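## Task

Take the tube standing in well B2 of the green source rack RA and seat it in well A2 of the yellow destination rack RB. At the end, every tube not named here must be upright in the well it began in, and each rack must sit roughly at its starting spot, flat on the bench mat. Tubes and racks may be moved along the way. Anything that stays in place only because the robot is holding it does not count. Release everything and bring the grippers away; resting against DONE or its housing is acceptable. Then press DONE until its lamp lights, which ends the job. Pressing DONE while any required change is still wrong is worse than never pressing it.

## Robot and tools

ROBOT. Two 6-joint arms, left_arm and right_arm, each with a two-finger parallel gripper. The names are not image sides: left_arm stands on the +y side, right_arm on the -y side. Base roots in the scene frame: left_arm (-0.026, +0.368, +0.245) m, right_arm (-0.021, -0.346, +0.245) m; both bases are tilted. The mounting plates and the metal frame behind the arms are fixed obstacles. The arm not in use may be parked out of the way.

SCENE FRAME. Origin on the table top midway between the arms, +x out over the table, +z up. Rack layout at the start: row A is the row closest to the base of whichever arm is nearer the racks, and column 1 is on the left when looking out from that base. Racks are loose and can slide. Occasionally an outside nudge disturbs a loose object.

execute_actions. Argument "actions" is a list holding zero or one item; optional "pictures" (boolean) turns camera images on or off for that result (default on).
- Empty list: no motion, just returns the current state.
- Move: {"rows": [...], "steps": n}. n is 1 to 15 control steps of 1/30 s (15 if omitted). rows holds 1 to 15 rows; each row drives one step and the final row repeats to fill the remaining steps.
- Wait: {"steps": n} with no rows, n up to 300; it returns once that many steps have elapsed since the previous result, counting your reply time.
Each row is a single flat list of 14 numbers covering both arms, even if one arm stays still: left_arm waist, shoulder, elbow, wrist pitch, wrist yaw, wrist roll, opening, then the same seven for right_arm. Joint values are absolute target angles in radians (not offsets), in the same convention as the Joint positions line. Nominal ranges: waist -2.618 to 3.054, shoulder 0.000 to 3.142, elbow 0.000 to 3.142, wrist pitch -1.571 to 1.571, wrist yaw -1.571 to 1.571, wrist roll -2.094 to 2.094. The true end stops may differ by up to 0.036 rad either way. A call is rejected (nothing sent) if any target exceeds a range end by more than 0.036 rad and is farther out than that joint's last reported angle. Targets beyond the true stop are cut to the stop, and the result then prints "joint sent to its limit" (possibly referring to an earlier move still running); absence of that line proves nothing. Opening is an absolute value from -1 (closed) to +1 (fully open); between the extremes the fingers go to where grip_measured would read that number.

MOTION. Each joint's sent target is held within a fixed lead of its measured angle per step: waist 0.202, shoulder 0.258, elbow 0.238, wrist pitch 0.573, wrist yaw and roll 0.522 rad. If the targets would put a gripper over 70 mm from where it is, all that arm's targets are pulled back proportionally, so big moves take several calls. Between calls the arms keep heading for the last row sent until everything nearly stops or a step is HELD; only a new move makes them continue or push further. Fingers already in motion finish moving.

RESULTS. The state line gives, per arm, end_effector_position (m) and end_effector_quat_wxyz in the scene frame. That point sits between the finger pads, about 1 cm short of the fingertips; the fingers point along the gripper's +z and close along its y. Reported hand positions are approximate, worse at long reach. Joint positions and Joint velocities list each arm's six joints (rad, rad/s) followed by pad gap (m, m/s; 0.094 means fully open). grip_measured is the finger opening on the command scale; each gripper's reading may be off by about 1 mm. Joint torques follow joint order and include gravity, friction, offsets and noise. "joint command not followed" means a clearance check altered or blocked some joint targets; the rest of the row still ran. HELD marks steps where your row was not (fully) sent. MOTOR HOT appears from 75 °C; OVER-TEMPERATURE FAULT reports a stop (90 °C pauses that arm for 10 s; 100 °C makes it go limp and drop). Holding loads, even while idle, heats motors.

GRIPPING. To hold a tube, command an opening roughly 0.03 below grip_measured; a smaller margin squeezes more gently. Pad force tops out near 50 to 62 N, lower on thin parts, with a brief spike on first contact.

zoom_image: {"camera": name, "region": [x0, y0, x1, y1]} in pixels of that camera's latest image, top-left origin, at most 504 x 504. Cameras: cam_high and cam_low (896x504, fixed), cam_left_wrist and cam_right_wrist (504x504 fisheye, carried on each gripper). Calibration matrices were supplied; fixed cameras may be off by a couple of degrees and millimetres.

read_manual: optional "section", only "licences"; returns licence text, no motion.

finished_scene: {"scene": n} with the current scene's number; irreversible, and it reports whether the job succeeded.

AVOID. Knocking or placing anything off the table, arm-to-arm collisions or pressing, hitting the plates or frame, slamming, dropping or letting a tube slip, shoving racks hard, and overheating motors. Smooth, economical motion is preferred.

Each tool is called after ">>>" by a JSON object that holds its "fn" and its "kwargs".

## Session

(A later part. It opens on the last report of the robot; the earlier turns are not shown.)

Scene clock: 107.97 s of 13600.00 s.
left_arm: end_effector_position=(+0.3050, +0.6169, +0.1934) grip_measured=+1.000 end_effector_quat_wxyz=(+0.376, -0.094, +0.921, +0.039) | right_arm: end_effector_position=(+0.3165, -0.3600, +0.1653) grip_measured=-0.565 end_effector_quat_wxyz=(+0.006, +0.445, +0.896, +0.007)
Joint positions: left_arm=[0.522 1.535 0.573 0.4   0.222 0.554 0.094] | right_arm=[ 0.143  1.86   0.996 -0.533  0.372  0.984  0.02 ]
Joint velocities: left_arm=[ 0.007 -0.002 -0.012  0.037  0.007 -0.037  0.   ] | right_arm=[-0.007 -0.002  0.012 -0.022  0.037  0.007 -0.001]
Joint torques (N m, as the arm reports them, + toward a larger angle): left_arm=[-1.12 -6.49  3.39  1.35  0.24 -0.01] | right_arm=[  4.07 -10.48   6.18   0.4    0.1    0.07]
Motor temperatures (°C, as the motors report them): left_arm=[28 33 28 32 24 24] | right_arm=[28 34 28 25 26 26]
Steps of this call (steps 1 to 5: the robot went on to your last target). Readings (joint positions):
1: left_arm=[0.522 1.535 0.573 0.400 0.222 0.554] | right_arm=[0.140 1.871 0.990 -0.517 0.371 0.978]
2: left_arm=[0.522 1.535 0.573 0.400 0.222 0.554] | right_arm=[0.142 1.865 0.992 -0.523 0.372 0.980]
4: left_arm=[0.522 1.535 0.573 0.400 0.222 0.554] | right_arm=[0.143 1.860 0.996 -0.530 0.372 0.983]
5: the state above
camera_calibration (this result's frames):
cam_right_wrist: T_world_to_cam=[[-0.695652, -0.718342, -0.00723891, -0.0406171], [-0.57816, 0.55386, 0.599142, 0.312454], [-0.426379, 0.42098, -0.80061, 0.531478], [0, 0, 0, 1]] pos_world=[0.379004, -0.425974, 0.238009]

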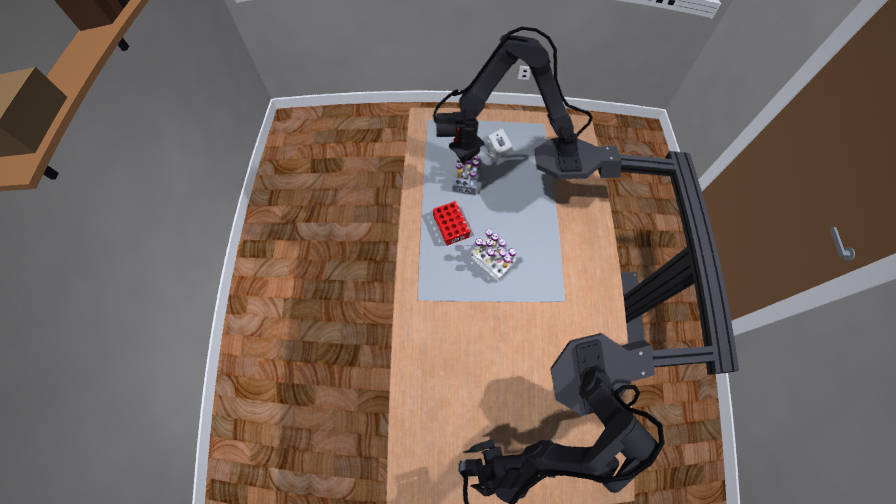

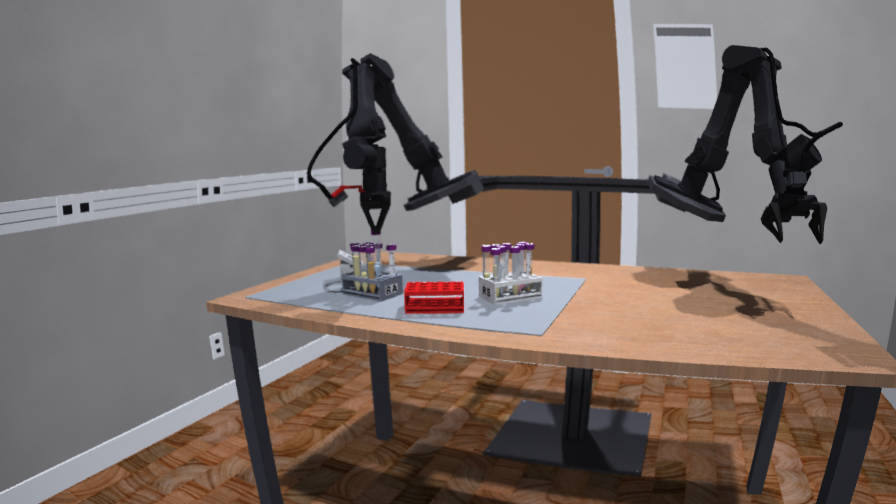

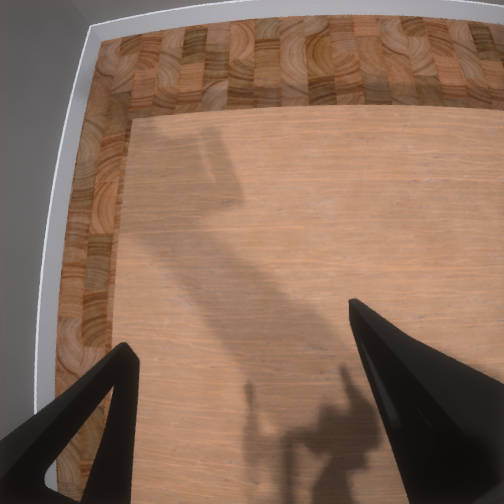

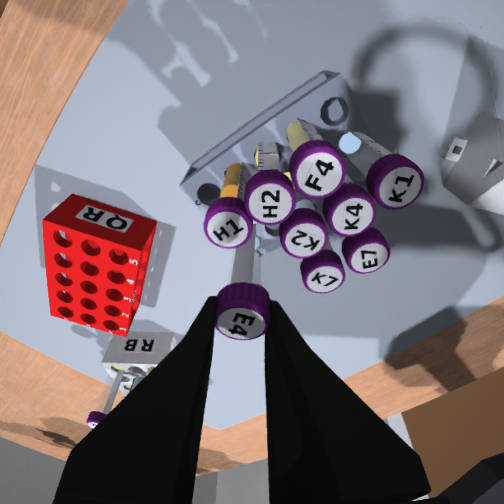

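>>> {"fn": "execute_actions", "kwargs": {"actions": [{"rows":[[0.522,1.535,0.573,0.4,0.222,0.554,1,0.163,1.838,1.014,-0.59,0.388,0.995,-0.59],[0.522,1.535,0.573,0.4,0.222,0.554,1,0.167,1.831,1.017,-0.62,0.389,0.995,-0.59],[0.522,1.535,0.573,0.4,0.222,0.554,1,0.173,1.82,1.022,-0.648,0.39,0.995,-0.59],[0.522,1.535,0.573,0.4,0.222,0.554,1,0.178,1.809,1.027,-0.674,0.391,0.995,-0.59],[0.522,1.535,0.573,0.4,0.222,0.554,1,0.184,1.798,1.033,-0.697,0.392,0.995,-0.59],[0.522,1.535,0.573,0.4,0.222,0.554,1,0.189,1.787,1.039,-0.718,0.393,0.995,-0.59],[0.522,1.535,0.573,0.4,0.222,0.554,1,0.195,1.777,1.046,-0.738,0.394,0.995,-0.59],[0.522,1.535,0.573,0.4,0.222,0.554,1,0.2,1.767,1.053,-0.758,0.395,0.995,-0.59],[0.522,1.535,0.573,0.4,0.222,0.554,1,0.206,1.757,1.06,-0.778,0.396,0.995,-0.59],[0.522,1.535,0.573,0.4,0.222,0.554,1,0.212,1.748,1.068,-0.797,0.396,0.995,-0.59],[0.522,1.535,0.573,0.4,0.222,0.554,1,0.218,1.739,1.076,-0.816,0.397,0.995,-0.59],[0.522,1.535,0.573,0.4,0.222,0.554,1,0.224,1.731,1.085,-0.835,0.398,0.995,-0.59],[0.522,1.535,0.573,0.4,0.222,0.554,1,0.23,1.723,1.094,-0.854,0.398,0.995,-0.59],[0.522,1.535,0.573,0.4,0.222,0.554,1,0.236,1.715,1.103,-0.873,0.399,0.995,-0.59],[0.522,1.535,0.573,0.4,0.222,0.554,1,0.242,1.707,1.112,-0.892,0.4,0.995,-0.59]],"steps":15}], "pictures": false}}

>>> {"fn": "execute_actions", "kwargs": {"actions": [{"rows":[[0.522,1.535,0.573,0.4,0.222,0.554,1,0.248,1.70,1.122,-0.911,0.4,0.995,-0.59],[0.522,1.535,0.573,0.4,0.222,0.554,1,0.254,1.693,1.132,-0.93,0.401,0.995,-0.59],[0.522,1.535,0.573,0.4,0.222,0.554,1,0.26,1.686,1.142,-0.948,0.401,0.995,-0.59],[0.522,1.535,0.573,0.4,0.222,0.554,1,0.266,1.68,1.152,-0.964,0.402,0.995,-0.59],[0.522,1.535,0.573,0.4,0.222,0.554,1,0.272,1.674,1.162,-0.976,0.402,0.995,-0.59],[0.522,1.535,0.573,0.4,0.222,0.554,1,0.278,1.668,1.172,-0.983,0.402,0.995,-0.59],[0.522,1.535,0.573,0.4,0.222,0.554,1,0.284,1.662,1.182,-0.985,0.402,0.995,-0.59],[0.522,1.535,0.573,0.4,0.222,0.554,1,0.289,1.657,1.192,-0.985,0.402,0.995,-0.59]],"steps":12}]}}

>>> {"fn": "zoom_image", "kwargs": {"camera": "cam_high", "region": [455,215,535,295]}}

Scene clock: 121.77 s of 13600.00 s.
left_arm: end_effector_position=(+0.3050, +0.6169, +0.1934) grip_measured=+1.000 end_effector_quat_wxyz=(+0.376, -0.094, +0.921, +0.039) | right_arm: end_effector_position=(+0.3063, -0.3595, +0.2191) grip_measured=-0.565 end_effector_quat_wxyz=(-0.010, +0.406, +0.914, -0.004)
Joint positions: left_arm=[0.522 1.535 0.573 0.4   0.222 0.554 0.094] | right_arm=[ 0.214  1.745  1.075 -0.797  0.383  0.989  0.02 ]
Joint velocities: left_arm=[ 0.002 -0.012 -0.012 -0.007 -0.037 -0.007  0.   ] | right_arm=[ 0.149 -0.227  0.256 -0.505  0.022 -0.066  0.001]
Joint torques (N m, as the arm reports them, + toward a larger angle): left_arm=[-1.08 -6.47  3.37  1.34  0.24 -0.01] | right_arm=[  3.99 -10.27   6.92   0.38   0.13   0.07]
Motor temperatures (°C, as the motors report them): left_arm=[28 33 28 32 24 24] | right_arm=[28 35 28 25 26 26]
Steps of this call (steps 1 to 30: the robot went on to your last target; steps 31 to 90: nothing new was sent; then 10.30 s passed at rest; steps 91 to 105: all 15 steps of this action). Readings (joint positions):
91: left_arm=[0.522 1.535 0.573 0.400 0.222 0.554] | right_arm=[0.143 1.860 0.996 -0.552 0.373 0.988]
92: left_arm=[0.522 1.535 0.573 0.400 0.222 0.554] | right_arm=[0.144 1.860 0.996 -0.559 0.373 0.988]
94: left_arm=[0.522 1.535 0.573 0.400 0.222 0.554] | right_arm=[0.149 1.855 0.996 -0.583 0.374 0.989]
98: left_arm=[0.522 1.535 0.573 0.400 0.222 0.554] | right_arm=[0.172 1.817 1.014 -0.664 0.376 0.989]
105: the state above

Scene clock: 122.17 s of 13600.00 s.
left_arm: end_effector_position=(+0.3050, +0.6169, +0.1934) grip_measured=+1.000 end_effector_quat_wxyz=(+0.376, -0.094, +0.921, +0.039) | right_arm: end_effector_position=(+0.3136, -0.3571, +0.2642) grip_measured=-0.565 end_effector_quat_wxyz=(+0.003, +0.383, +0.924, +0.006)
Joint positions: left_arm=[0.522 1.535 0.573 0.4   0.222 0.554 0.094] | right_arm=[ 0.274  1.678  1.171 -0.95   0.388  0.989  0.02 ]
Joint velocities: left_arm=[-0.017 -0.007 -0.007 -0.051 -0.022 -0.022  0.   ] | right_arm=[-0.002 -0.032  0.022 -0.022 -0.051 -0.037  0.   ]
Joint torques (N m, as the arm reports them, + toward a larger angle): left_arm=[-1.04 -6.45  3.38  1.35  0.26 -0.01] | right_arm=[ 3.76 -9.36  7.05  0.37  0.13  0.06]
Motor temperatures (°C, as the motors report them): left_arm=[28 33 28 32 24 24] | right_arm=[28 35 28 25 26 26]
Steps of this call (steps 1 to 12: all 12 steps of this action). Readings (joint positions):
1: left_arm=[0.522 1.535 0.573 0.400 0.222 0.554] | right_arm=[0.220 1.738 1.084 -0.816 0.383 0.989]
2: left_arm=[0.522 1.535 0.573 0.400 0.222 0.554] | right_arm=[0.226 1.731 1.093 -0.835 0.384 0.989]
4: left_arm=[0.522 1.535 0.573 0.400 0.222 0.554] | right_arm=[0.238 1.717 1.112 -0.873 0.385 0.989]
8: left_arm=[0.522 1.535 0.573 0.400 0.222 0.554] | right_arm=[0.262 1.693 1.150 -0.932 0.387 0.989]
12: the state above
camera_calibration (this result's frames):
cam_right_wrist: T_world_to_cam=[[-0.591363, -0.806402, -0.00249815, -0.105277], [-0.643728, 0.470198, 0.603762, 0.239445], [-0.4857, 0.35865, -0.797161, 0.603599], [0, 0, 0, 1]] pos_world=[0.385049, -0.413963, 0.336335]

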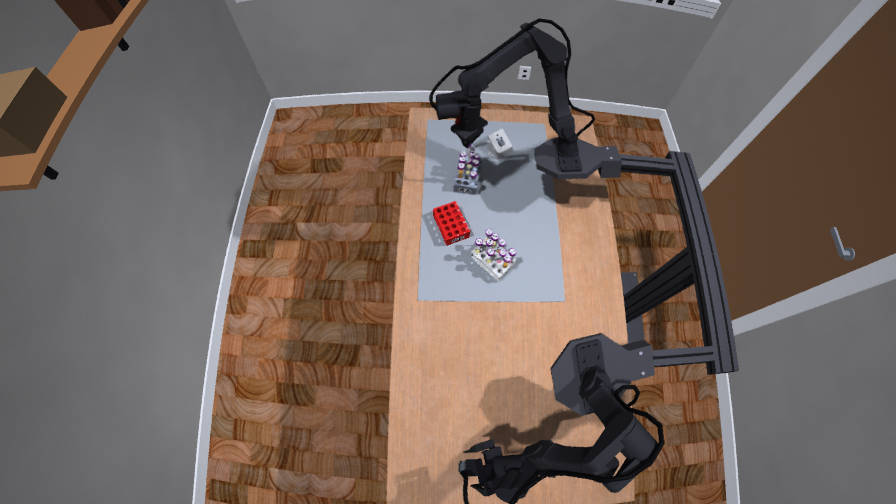

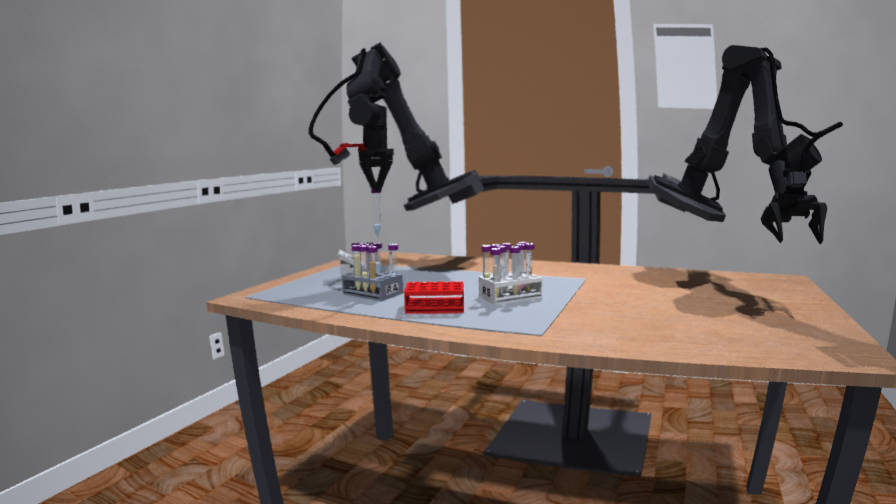

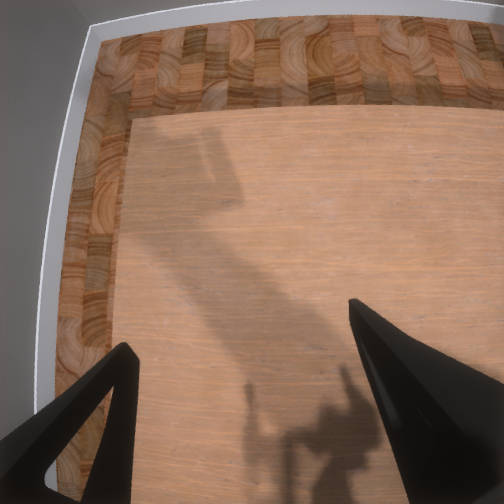

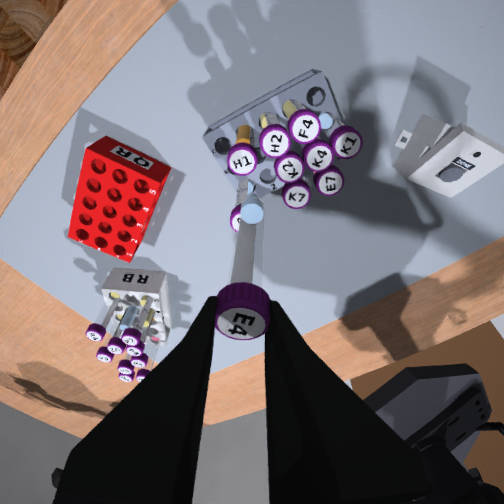

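Region (455, 215, 535, 295) of cam_high's 896x504 image, scaled by 6.300, with more detail than that image has.

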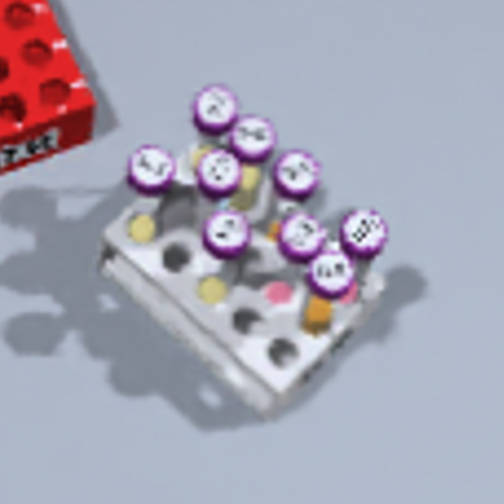

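>>> {"fn": "execute_actions", "kwargs": {"actions": [{"rows":[[0.522,1.535,0.573,0.4,0.222,0.554,1,0.293,1.683,1.193,-0.985,0.39,0.995,-0.59],[0.522,1.535,0.573,0.4,0.222,0.554,1,0.306,1.691,1.196,-0.985,0.388,0.996,-0.59],[0.522,1.535,0.573,0.4,0.222,0.554,1,0.326,1.703,1.201,-0.986,0.387,0.998,-0.59],[0.522,1.535,0.573,0.4,0.222,0.554,1,0.353,1.72,1.208,-0.986,0.384,0.999,-0.59],[0.522,1.535,0.573,0.4,0.222,0.554,1,0.386,1.741,1.217,-0.987,0.381,1.002,-0.59],[0.522,1.535,0.573,0.4,0.222,0.554,1,0.424,1.765,1.226,-0.987,0.378,1.004,-0.59],[0.522,1.535,0.573,0.4,0.222,0.554,1,0.467,1.792,1.237,-0.988,0.374,1.007,-0.59],[0.522,1.535,0.573,0.4,0.222,0.554,1,0.513,1.821,1.249,-0.989,0.37,1.011,-0.59],[0.522,1.535,0.573,0.4,0.222,0.554,1,0.562,1.853,1.262,-0.99,0.366,1.014,-0.59],[0.522,1.535,0.573,0.4,0.222,0.554,1,0.614,1.885,1.275,-0.991,0.361,1.018,-0.59],[0.522,1.535,0.573,0.4,0.222,0.554,1,0.667,1.919,1.288,-0.992,0.357,1.021,-0.59],[0.522,1.535,0.573,0.4,0.222,0.554,1,0.721,1.953,1.302,-0.993,0.352,1.025,-0.59],[0.522,1.535,0.573,0.4,0.222,0.554,1,0.775,1.987,1.316,-0.994,0.347,1.029,-0.59],[0.522,1.535,0.573,0.4,0.222,0.554,1,0.828,2.021,1.329,-0.995,0.343,1.032,-0.59],[0.522,1.535,0.573,0.4,0.222,0.554,1,0.88,2.053,1.342,-0.996,0.338,1.036,-0.59]],"steps":15}], "pictures": false}}

>>> {"fn": "execute_actions", "kwargs": {"actions": [{"rows":[[0.522,1.535,0.573,0.4,0.222,0.554,1,0.929,2.085,1.355,-0.997,0.334,1.039,-0.59],[0.522,1.535,0.573,0.4,0.222,0.554,1,0.975,2.114,1.367,-0.998,0.33,1.043,-0.59],[0.522,1.535,0.573,0.4,0.222,0.554,1,1.018,2.141,1.378,-0.999,0.326,1.046,-0.59],[0.522,1.535,0.573,0.4,0.222,0.554,1,1.056,2.165,1.387,-1.0,0.323,1.048,-0.59],[0.522,1.535,0.573,0.4,0.222,0.554,1,1.089,2.186,1.396,-1.001,0.32,1.051,-0.59],[0.522,1.535,0.573,0.4,0.222,0.554,1,1.116,2.203,1.403,-1.002,0.317,1.052,-0.59],[0.522,1.535,0.573,0.4,0.222,0.554,1,1.136,2.215,1.408,-1.003,0.315,1.054,-0.59],[0.522,1.535,0.573,0.4,0.222,0.554,1,1.149,2.223,1.411,-1.003,0.314,1.055,-0.59],[0.522,1.535,0.573,0.4,0.222,0.554,1,1.153,2.226,1.412,-1.003,0.314,1.055,-0.59]],"steps":15}]}}

>>> {"fn": "zoom_image", "kwargs": {"camera": "cam_right_wrist", "region": [140,60,360,300]}}

Scene clock: 152.67 s of 13600.00 s.
left_arm: end_effector_position=(+0.3050, +0.6169, +0.1934) grip_measured=+1.000 end_effector_quat_wxyz=(+0.376, -0.094, +0.921, +0.039) | right_arm: end_effector_position=(+0.2741, -0.1801, +0.2678) grip_measured=-0.565 end_effector_quat_wxyz=(-0.006, +0.138, +0.990, +0.013)
Joint positions: left_arm=[0.522 1.535 0.573 0.4   0.222 0.554 0.094] | right_arm=[ 0.768  1.992  1.303 -0.977  0.366  1.016  0.02 ]
Joint velocities: left_arm=[-0.012 -0.017 -0.017  0.095  0.007  0.022  0.   ] | right_arm=[ 1.546  0.999  0.354  0.066 -0.183  0.11  -0.001]
Joint torques (N m, as the arm reports them, + toward a larger angle): left_arm=[-1.08 -6.45  3.38  1.35  0.25 -0.02] | right_arm=[ 4.78 -8.57  6.81  0.41 -0.17  0.06]
Motor temperatures (°C, as the motors report them): left_arm=[28 33 28 32 24 24] | right_arm=[28 35 29 25 26 26]
Steps of this call (steps 1 to 30: the robot went on to your last target; steps 31 to 120: nothing new was sent; then 26.00 s passed at rest; steps 121 to 135: all 15 steps of this action). Readings (joint positions):
121: left_arm=[0.522 1.535 0.573 0.400 0.222 0.554] | right_arm=[0.274 1.677 1.172 -0.971 0.389 0.989]
122: left_arm=[0.522 1.535 0.573 0.400 0.222 0.554] | right_arm=[0.275 1.677 1.172 -0.971 0.389 0.989]
124: left_arm=[0.522 1.535 0.573 0.400 0.222 0.554] | right_arm=[0.291 1.684 1.175 -0.975 0.389 0.991]
128: left_arm=[0.522 1.535 0.573 0.400 0.222 0.554] | right_arm=[0.405 1.755 1.213 -0.980 0.389 0.998]
135: the state above

Scene clock: 153.17 s of 13600.00 s.
left_arm: end_effector_position=(+0.3050, +0.6169, +0.1934) grip_measured=+1.000 end_effector_quat_wxyz=(+0.376, -0.094, +0.921, +0.039) | right_arm: end_effector_position=(+0.1689, -0.0707, +0.2623) grip_measured=-0.565 end_effector_quat_wxyz=(-0.008, -0.054, +0.998, +0.000)
Joint positions: left_arm=[0.522 1.535 0.573 0.4   0.222 0.554 0.094] | right_arm=[ 1.157  2.228  1.383 -0.985  0.308  1.046  0.02 ]
Joint velocities: left_arm=[-0.002 -0.017 -0.037  0.051 -0.007 -0.066  0.   ] | right_arm=[-0.071  0.012  0.017 -0.037 -0.007  0.051  0.001]
Joint torques (N m, as the arm reports them, + toward a larger angle): left_arm=[-1.06 -6.41  3.41  1.33  0.25  0.  ] | right_arm=[ 3.14 -9.72  7.83  0.41  0.04  0.06]
Motor temperatures (°C, as the motors report them): left_arm=[28 33 28 32 24 24] | right_arm=[28 35 30 25 26 26]
Steps of this call (steps 1 to 15: all 15 steps of this action). Readings (joint positions):
1: left_arm=[0.522 1.535 0.573 0.400 0.222 0.554] | right_arm=[0.822 2.026 1.316 -0.976 0.361 1.019]
2: left_arm=[0.522 1.535 0.573 0.400 0.222 0.554] | right_arm=[0.875 2.060 1.328 -0.976 0.355 1.023]
4: left_arm=[0.522 1.535 0.573 0.400 0.222 0.554] | right_arm=[0.975 2.120 1.350 -0.976 0.344 1.029]
8: left_arm=[0.522 1.535 0.573 0.400 0.222 0.554] | right_arm=[1.122 2.206 1.377 -0.976 0.322 1.039]
15: the state above
camera_calibration (this result's frames):
cam_right_wrist: T_world_to_cam=[[0.259018, -0.965855, 0.00574199, -0.116961], [-0.76078, -0.200352, 0.617311, -0.0184212], [-0.595083, -0.164263, -0.786698, 0.407838], [0, 0, 0, 1]] pos_world=[0.258978, -0.0496658, 0.332889]

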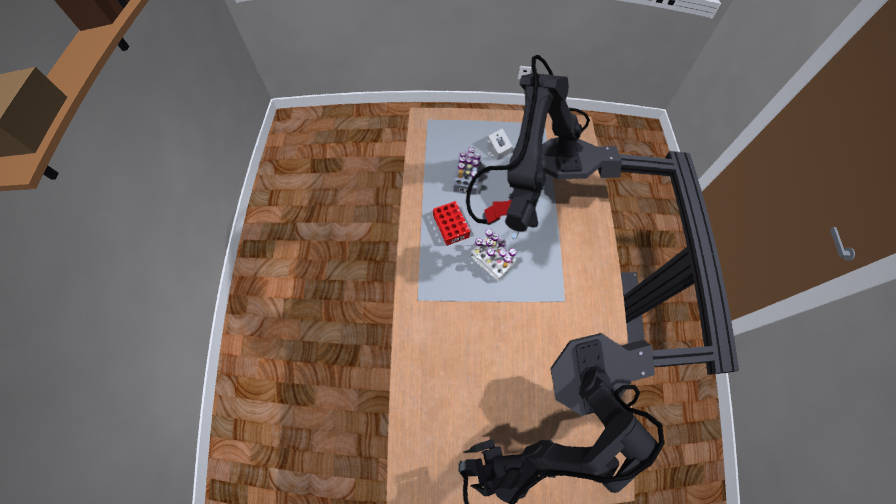

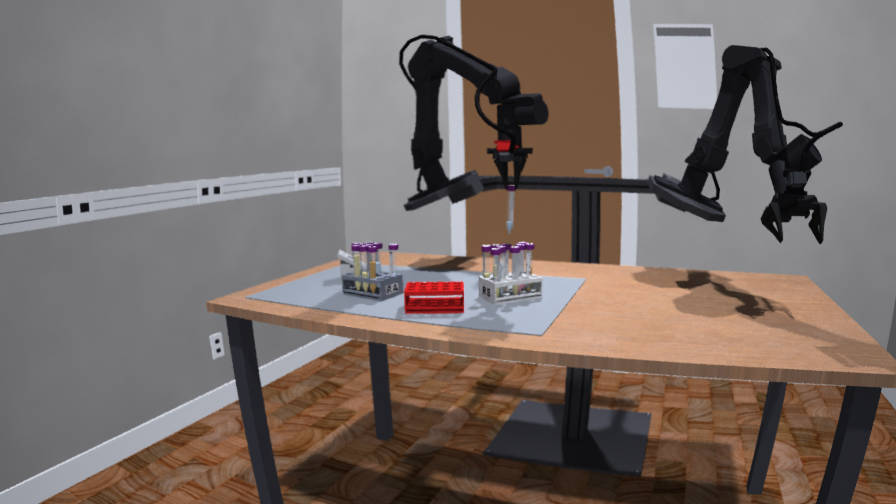

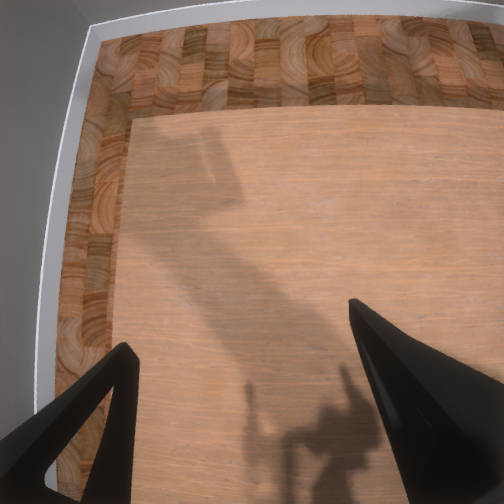

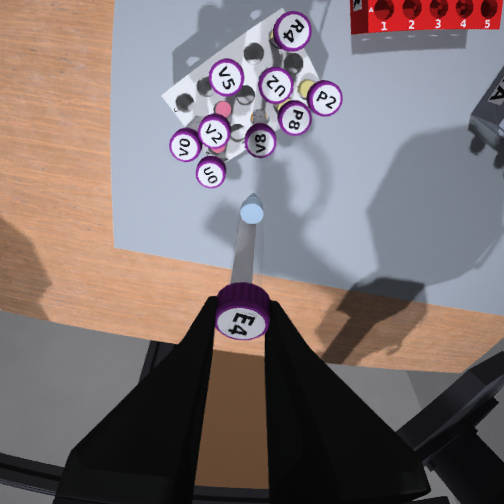

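Region (140, 60, 360, 300) of cam_right_wrist's 504x504 image, scaled by 2.100, with more detail than that image has; it fills the left 462 columns of this view, and the rest is white.

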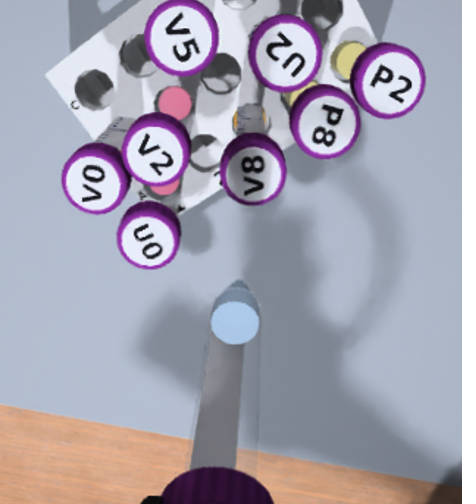

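>>> {"fn": "execute_actions", "kwargs": {"actions": [{"rows":[[0.522,1.535,0.573,0.4,0.222,0.554,1,1.153,2.23,1.412,-1.003,0.305,1.03,-0.59],[0.522,1.535,0.573,0.4,0.222,0.554,1,1.152,2.233,1.415,-1.003,0.3,1.0,-0.59],[0.522,1.535,0.573,0.4,0.222,0.554,1,1.15,2.236,1.418,-1.004,0.297,0.95,-0.59],[0.522,1.535,0.573,0.4,0.222,0.554,1,1.148,2.24,1.422,-1.004,0.295,0.885,-0.59],[0.522,1.535,0.573,0.4,0.222,0.554,1,1.145,2.244,1.426,-1.005,0.293,0.81,-0.59],[0.522,1.535,0.573,0.4,0.222,0.554,1,1.143,2.248,1.43,-1.005,0.292,0.725,-0.59],[0.522,1.535,0.573,0.4,0.222,0.554,1,1.14,2.252,1.435,-1.006,0.29,0.635,-0.59],[0.522,1.535,0.573,0.4,0.222,0.554,1,1.138,2.257,1.44,-1.006,0.289,0.54,-0.59],[0.522,1.535,0.573,0.4,0.222,0.554,1,1.135,2.262,1.445,-1.007,0.287,0.44,-0.59],[0.522,1.535,0.573,0.4,0.222,0.554,1,1.132,2.267,1.45,-1.007,0.286,0.34,-0.59],[0.522,1.535,0.573,0.4,0.222,0.554,1,1.129,2.272,1.455,-1.008,0.284,0.24,-0.59],[0.522,1.535,0.573,0.4,0.222,0.554,1,1.126,2.277,1.46,-1.008,0.283,0.14,-0.59],[0.522,1.535,0.573,0.4,0.222,0.554,1,1.123,2.282,1.465,-1.009,0.281,0.04,-0.59],[0.522,1.535,0.573,0.4,0.222,0.554,1,1.12,2.287,1.47,-1.009,0.28,-0.06,-0.59],[0.522,1.535,0.573,0.4,0.222,0.554,1,1.118,2.292,1.474,-1.01,0.278,-0.155,-0.59]],"steps":15}], "pictures": false}}

>>> {"fn": "execute_actions", "kwargs": {"actions": [{"rows":[[0.522,1.535,0.573,0.4,0.222,0.554,1,1.115,2.296,1.478,-1.01,0.277,-0.245,-0.59],[0.522,1.535,0.573,0.4,0.222,0.554,1,1.113,2.3,1.482,-1.01,0.276,-0.325,-0.59],[0.522,1.535,0.573,0.4,0.222,0.554,1,1.111,2.304,1.486,-1.01,0.275,-0.395,-0.59],[0.522,1.535,0.573,0.4,0.222,0.554,1,1.109,2.307,1.489,-1.01,0.274,-0.45,-0.59],[0.522,1.535,0.573,0.4,0.222,0.554,1,1.107,2.31,1.491,-1.01,0.273,-0.485,-0.59],[0.522,1.535,0.573,0.4,0.222,0.554,1,1.106,2.312,1.493,-1.01,0.272,-0.502,-0.59]],"steps":15}]}}

>>> {"fn": "zoom_image", "kwargs": {"camera": "cam_right_wrist", "region": [140,60,360,300]}}

>>> {"fn": "zoom_image", "kwargs": {"camera": "cam_low", "region": [450,150,580,310]}}

Scene clock: 182.90 s of 13600.00 s.
left_arm: end_effector_position=(+0.3050, +0.6169, +0.1934) grip_measured=+1.000 end_effector_quat_wxyz=(+0.376, -0.094, +0.921, +0.039) | right_arm: end_effector_position=(+0.1796, -0.0637, +0.2564) grip_measured=-0.565 end_effector_quat_wxyz=(-0.018, -0.431, +0.902, +0.010)
Joint positions: left_arm=[0.522 1.535 0.573 0.4   0.222 0.554 0.094] | right_arm=[ 1.124  2.274  1.441 -0.995  0.292  0.232  0.02 ]
Joint velocities: left_arm=[-0.002 -0.002  0.002  0.051  0.007  0.007  0.   ] | right_arm=[-0.056  0.159  0.125  0.007 -0.022 -2.542  0.001]
Joint torques (N m, as the arm reports them, + toward a larger angle): left_arm=[-1.07 -6.47  3.41  1.34  0.24 -0.01] | right_arm=[ 3.3  -9.25  7.66  0.42 -0.15 -0.03]
Motor temperatures (°C, as the motors report them): left_arm=[28 33 28 32 24 24] | right_arm=[28 35 30 25 26 26]
Steps of this call (steps 1 to 15: the robot went on to your last target; steps 16 to 90: nothing new was sent; then 26.23 s passed at rest; steps 91 to 105: all 15 steps of this action). Readings (joint positions):
91: left_arm=[0.522 1.535 0.573 0.400 0.222 0.554] | right_arm=[1.153 2.228 1.386 -0.988 0.308 1.047]
92: left_arm=[0.522 1.535 0.573 0.400 0.222 0.554] | right_arm=[1.153 2.228 1.386 -0.988 0.308 1.040]
94: left_arm=[0.522 1.535 0.573 0.400 0.222 0.554] | right_arm=[1.153 2.228 1.387 -0.990 0.305 1.001]
98: left_arm=[0.522 1.535 0.573 0.400 0.222 0.554] | right_arm=[1.147 2.237 1.407 -0.994 0.299 0.809]
105: the state above

Scene clock: 183.40 s of 13600.00 s.
left_arm: end_effector_position=(+0.3050, +0.6169, +0.1934) grip_measured=+1.000 end_effector_quat_wxyz=(+0.376, -0.094, +0.921, +0.039) | right_arm: end_effector_position=(+0.1839, -0.0610, +0.2500) grip_measured=-0.565 end_effector_quat_wxyz=(+0.020, +0.708, -0.706, -0.019)
Joint positions: left_arm=[0.522 1.535 0.573 0.4   0.222 0.554 0.094] | right_arm=[ 1.107  2.303  1.467 -0.997  0.285 -0.463  0.02 ]
Joint velocities: left_arm=[-0.012 -0.007 -0.002  0.022  0.051 -0.066  0.   ] | right_arm=[-0.002 -0.027 -0.007 -0.022  0.037 -0.198 -0.   ]
Joint torques (N m, as the arm reports them, + toward a larger angle): left_arm=[-1.07 -6.45  3.38  1.34  0.23 -0.01] | right_arm=[ 3.37 -9.51  7.66  0.4  -0.22 -0.07]
Motor temperatures (°C, as the motors report them): left_arm=[28 33 28 33 24 24] | right_arm=[28 35 30 25 26 26]
Steps of this call (steps 1 to 15: all 15 steps of this action). Readings (joint positions):
1: left_arm=[0.522 1.535 0.573 0.400 0.222 0.554] | right_arm=[1.121 2.279 1.445 -0.995 0.290 0.141]
2: left_arm=[0.522 1.535 0.573 0.400 0.222 0.554] | right_arm=[1.118 2.284 1.450 -0.996 0.290 0.052]
4: left_arm=[0.522 1.535 0.573 0.400 0.222 0.554] | right_arm=[1.114 2.293 1.457 -0.996 0.288 -0.114]
8: left_arm=[0.522 1.535 0.573 0.400 0.222 0.554] | right_arm=[1.108 2.303 1.466 -0.996 0.286 -0.338]
15: the state above
camera_calibration (this result's frames):
cam_right_wrist: T_world_to_cam=[[0.986902, 0.154882, -0.0451206, -0.164133], [0.150798, -0.786347, 0.599098, -0.196324], [0.0573093, -0.598056, -0.799403, 0.265469], [0, 0, 0, 1]] pos_world=[0.176375, 0.029808, 0.322429]

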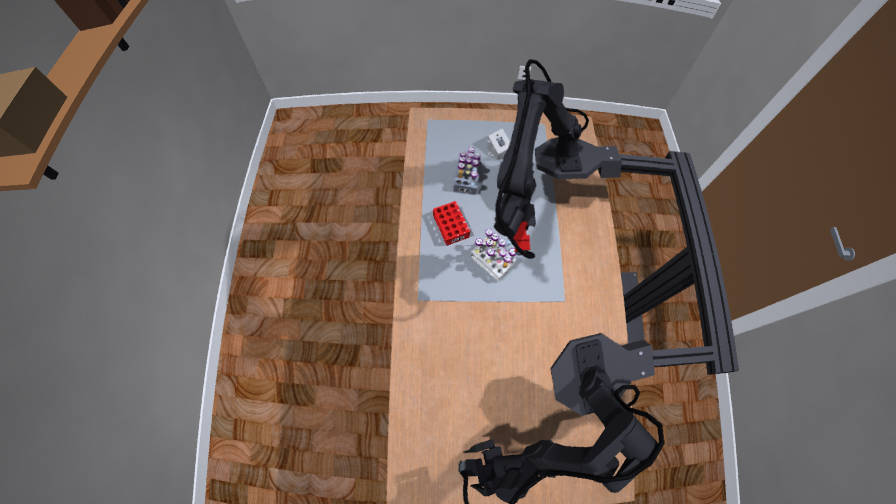

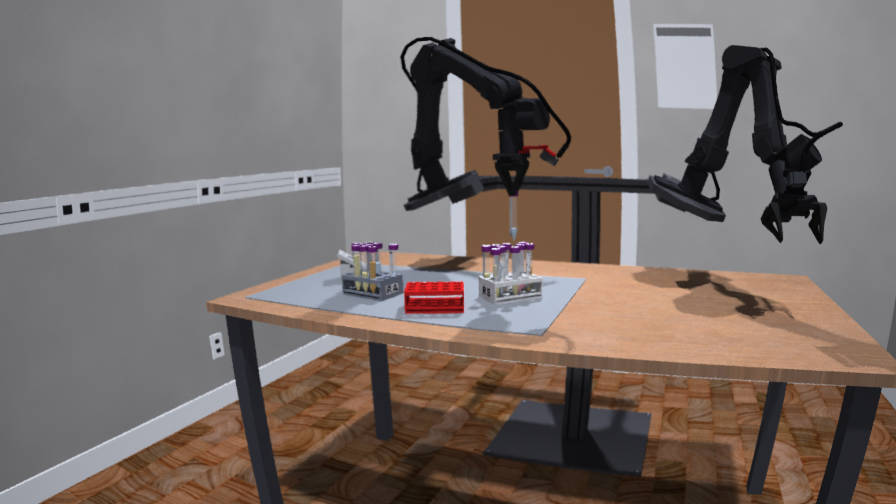

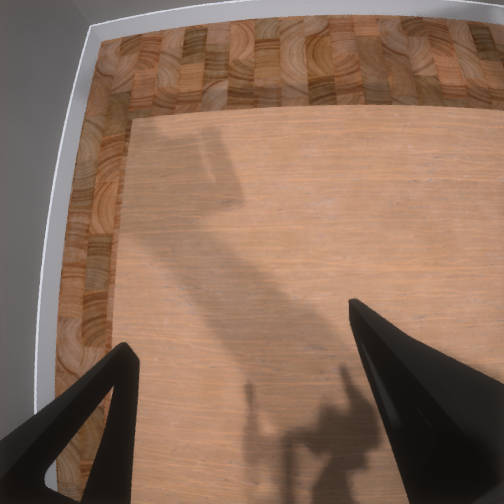

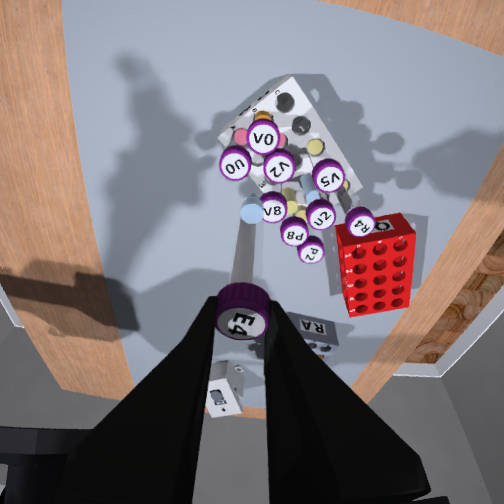

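Region (140, 60, 360, 300) of cam_right_wrist's 504x504 image, scaled by 2.100, with more detail than that image has; it fills the left 462 columns of this view, and the rest is white.

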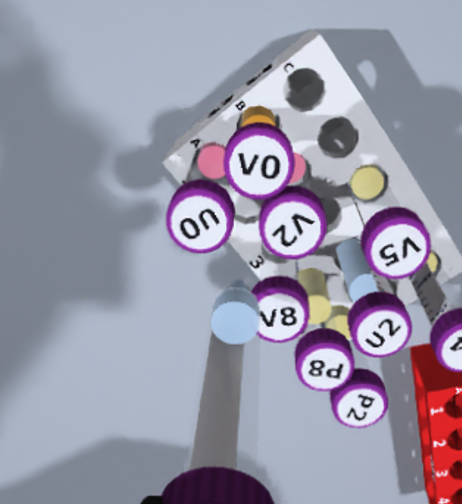

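Region (450, 150, 580, 310) of cam_low's 896x504 image, scaled by 3.150, with more detail than that image has; it fills the left 410 columns of this view, and the rest is white.

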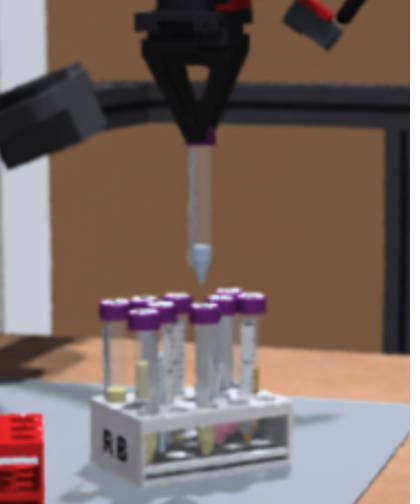

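>>> {"fn": "execute_actions", "kwargs": {"actions": [{"rows":[[0.522,1.535,0.573,0.4,0.222,0.554,1,1.105,2.316,1.46,-0.97,0.29,-0.503,-0.59],[0.522,1.535,0.573,0.4,0.222,0.554,1,1.103,2.32,1.447,-0.945,0.295,-0.506,-0.59],[0.522,1.535,0.573,0.4,0.222,0.554,1,1.1,2.325,1.441,-0.925,0.296,-0.509,-0.59],[0.522,1.535,0.573,0.4,0.222,0.554,1,1.097,2.329,1.435,-0.91,0.297,-0.512,-0.59],[0.522,1.535,0.573,0.4,0.222,0.554,1,1.095,2.333,1.43,-0.898,0.298,-0.515,-0.59],[0.522,1.535,0.573,0.4,0.222,0.554,1,1.092,2.338,1.424,-0.887,0.298,-0.518,-0.59],[0.522,1.535,0.573,0.4,0.222,0.554,1,1.089,2.342,1.419,-0.876,0.299,-0.521,-0.59],[0.522,1.535,0.573,0.4,0.222,0.554,1,1.086,2.347,1.414,-0.865,0.3,-0.524,-0.59],[0.522,1.535,0.573,0.4,0.222,0.554,1,1.084,2.352,1.409,-0.854,0.3,-0.527,-0.59],[0.522,1.535,0.573,0.4,0.222,0.554,1,1.081,2.357,1.404,-0.843,0.301,-0.53,-0.59],[0.522,1.535,0.573,0.4,0.222,0.554,1,1.078,2.362,1.399,-0.833,0.302,-0.533,-0.59],[0.522,1.535,0.573,0.4,0.222,0.554,1,1.075,2.367,1.394,-0.823,0.302,-0.536,-0.59],[0.522,1.535,0.573,0.4,0.222,0.554,1,1.073,2.372,1.389,-0.813,0.303,-0.539,-0.59],[0.522,1.535,0.573,0.4,0.222,0.554,1,1.07,2.377,1.385,-0.803,0.303,-0.542,-0.59],[0.522,1.535,0.573,0.4,0.222,0.554,1,1.067,2.382,1.38,-0.794,0.304,-0.545,-0.59]],"steps":15}], "pictures": false}}

>>> {"fn": "execute_actions", "kwargs": {"actions": [{"rows":[[0.522,1.535,0.573,0.4,0.222,0.554,1,1.064,2.387,1.376,-0.787,0.304,-0.548,-0.59],[0.522,1.535,0.573,0.4,0.222,0.554,1,1.062,2.392,1.372,-0.782,0.305,-0.55,-0.59],[0.522,1.535,0.573,0.4,0.222,0.554,1,1.059,2.397,1.367,-0.779,0.305,-0.552,-0.59],[0.522,1.535,0.573,0.4,0.222,0.554,1,1.056,2.403,1.363,-0.778,0.305,-0.554,-0.59],[0.522,1.535,0.573,0.4,0.222,0.554,1,1.054,2.408,1.359,-0.778,0.305,-0.554,-0.59]],"steps":11}]}}

>>> {"fn": "zoom_image", "kwargs": {"camera": "cam_right_wrist", "region": [140,100,360,340]}}

>>> {"fn": "zoom_image", "kwargs": {"camera": "cam_low", "region": [460,200,570,310]}}

Scene clock: 201.17 s of 13600.00 s.
left_arm: end_effector_position=(+0.3050, +0.6169, +0.1934) grip_measured=+1.000 end_effector_quat_wxyz=(+0.376, -0.094, +0.921, +0.039) | right_arm: end_effector_position=(+0.1853, -0.0590, +0.2092) grip_measured=-0.565 end_effector_quat_wxyz=(+0.017, +0.717, -0.696, -0.019)
Joint positions: left_arm=[0.522 1.535 0.573 0.4   0.222 0.554 0.094] | right_arm=[ 1.073  2.366  1.398 -0.851  0.297 -0.527  0.02 ]
Joint velocities: left_arm=[ 0.012 -0.017  0.002 -0.022  0.022 -0.037  0.   ] | right_arm=[-0.071  0.139 -0.154  0.242  0.022 -0.154  0.   ]
Joint torques (N m, as the arm reports them, + toward a larger angle): left_arm=[-1.06 -6.45  3.38  1.35  0.25 -0.01] | right_arm=[ 3.5  -9.92  4.42  0.71  0.01 -0.07]
Motor temperatures (°C, as the motors report them): left_arm=[28 33 28 33 24 24] | right_arm=[28 35 30 25 26 26]
Steps of this call (steps 1 to 30: the robot went on to your last target; steps 31 to 90: nothing new was sent; then 14.27 s passed at rest; steps 91 to 105: all 15 steps of this action). Readings (joint positions):
91: left_arm=[0.522 1.535 0.573 0.400 0.222 0.554] | right_arm=[1.107 2.303 1.467 -0.996 0.285 -0.496]
92: left_arm=[0.522 1.535 0.573 0.400 0.222 0.554] | right_arm=[1.107 2.303 1.465 -0.991 0.286 -0.497]
94: left_arm=[0.522 1.535 0.573 0.400 0.222 0.554] | right_arm=[1.106 2.305 1.458 -0.970 0.288 -0.499]
98: left_arm=[0.522 1.535 0.573 0.400 0.222 0.554] | right_arm=[1.096 2.324 1.438 -0.923 0.292 -0.508]
105: the state above

Scene clock: 201.53 s of 13600.00 s.
left_arm: end_effector_position=(+0.3050, +0.6169, +0.1934) grip_measured=+1.000 end_effector_quat_wxyz=(+0.376, -0.094, +0.921, +0.039) | right_arm: end_effector_position=(+0.1823, -0.0638, +0.1882) grip_measured=-0.565 end_effector_quat_wxyz=(+0.027, +0.720, -0.694, -0.016)
Joint positions: left_arm=[0.522 1.535 0.573 0.4   0.222 0.554 0.094] | right_arm=[ 1.054  2.403  1.368 -0.8    0.301 -0.545  0.02 ]
Joint velocities: left_arm=[ 0.002 -0.007 -0.002  0.022 -0.007 -0.007  0.   ] | right_arm=[-0.007 -0.012 -0.002  0.095 -0.081 -0.037 -0.   ]
Joint torques (N m, as the arm reports them, + toward a larger angle): left_arm=[-1.03 -6.37  3.38  1.35  0.24 -0.03] | right_arm=[  3.59 -10.21   4.3    0.7    0.    -0.09]
Motor temperatures (°C, as the motors report them): left_arm=[28 33 28 33 24 24] | right_arm=[28 35 30 25 26 26]
Steps of this call (steps 1 to 11: all 11 steps of this action). Readings (joint positions):
1: left_arm=[0.522 1.535 0.573 0.400 0.222 0.554] | right_arm=[1.070 2.371 1.394 -0.841 0.298 -0.529]
2: left_arm=[0.522 1.535 0.573 0.400 0.222 0.554] | right_arm=[1.068 2.376 1.390 -0.832 0.298 -0.532]
4: left_arm=[0.522 1.535 0.573 0.400 0.222 0.554] | right_arm=[1.063 2.385 1.382 -0.817 0.299 -0.537]
8: left_arm=[0.522 1.535 0.573 0.400 0.222 0.554] | right_arm=[1.055 2.401 1.370 -0.803 0.300 -0.543]
11: the state above
camera_calibration (this result's frames):
cam_right_wrist: T_world_to_cam=[[0.980715, 0.187925, -0.0536862, -0.160122], [0.181357, -0.772634, 0.608396, -0.167642], [0.0728529, -0.6064, -0.791816, 0.209652], [0, 0, 0, 1]] pos_world=[0.172163, 0.0276976, 0.259403]

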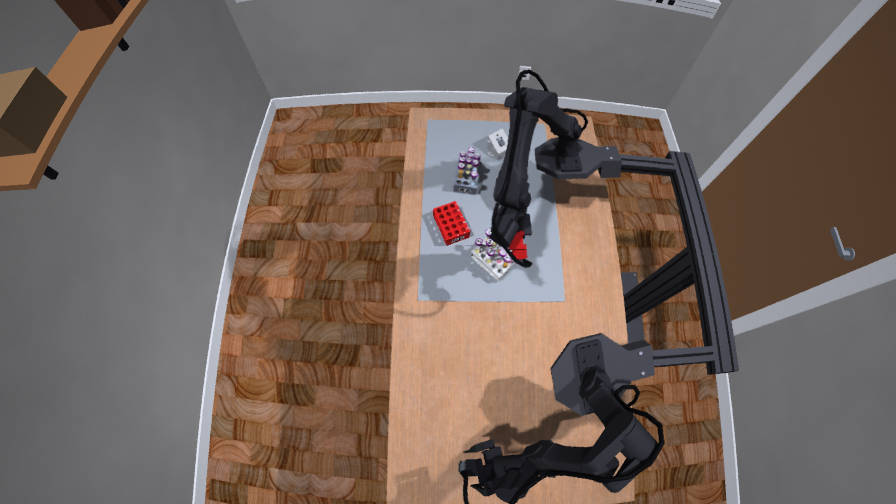

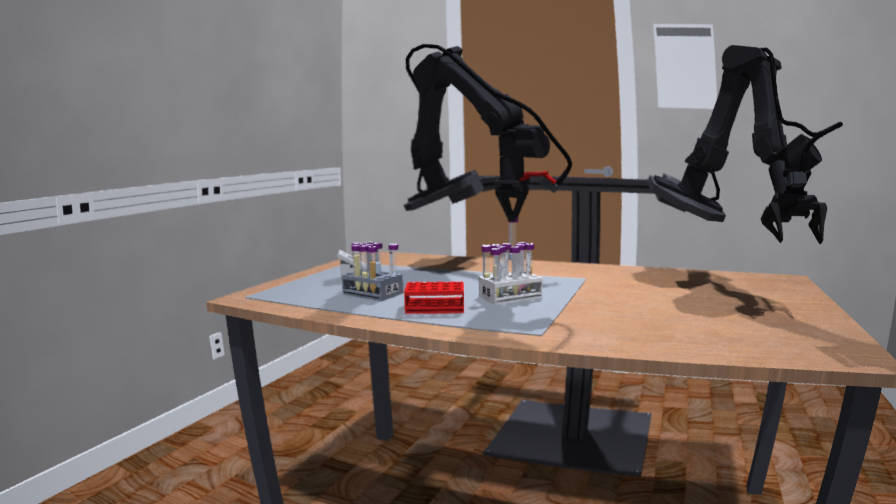

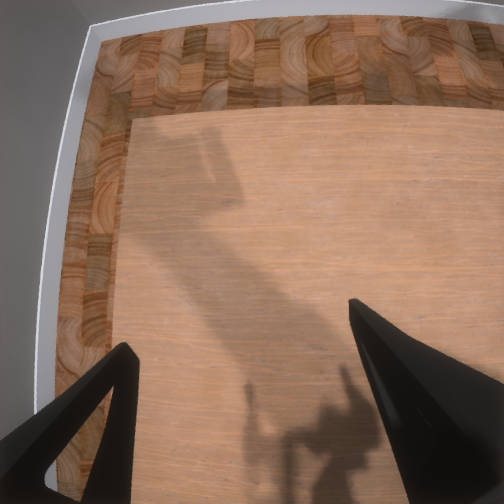

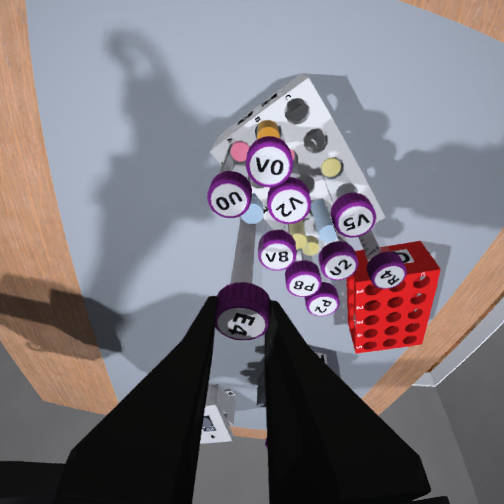

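Region (140, 100, 360, 340) of cam_right_wrist's 504x504 image, scaled by 2.100, with more detail than that image has; it fills the left 462 columns of this view, and the rest is white.

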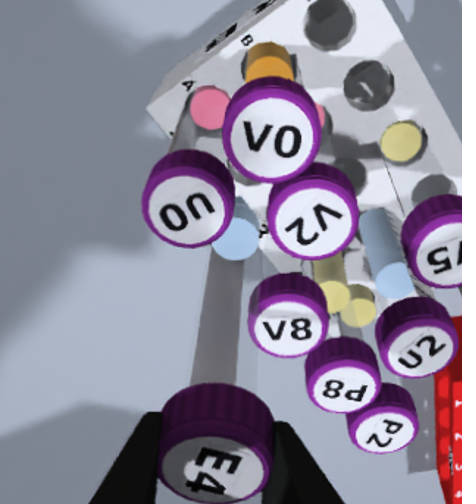

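Region (460, 200, 570, 310) of cam_low's 896x504 image, scaled by 4.582, with more detail than that image has.

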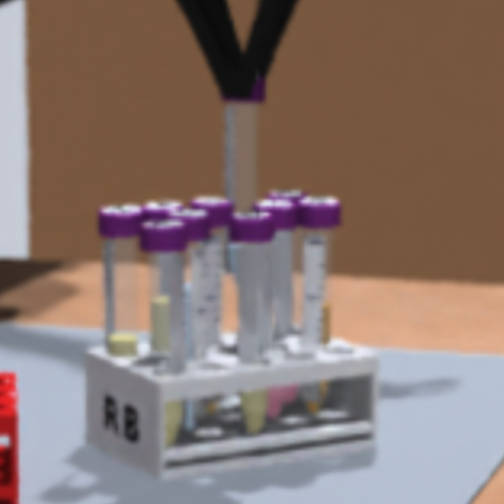

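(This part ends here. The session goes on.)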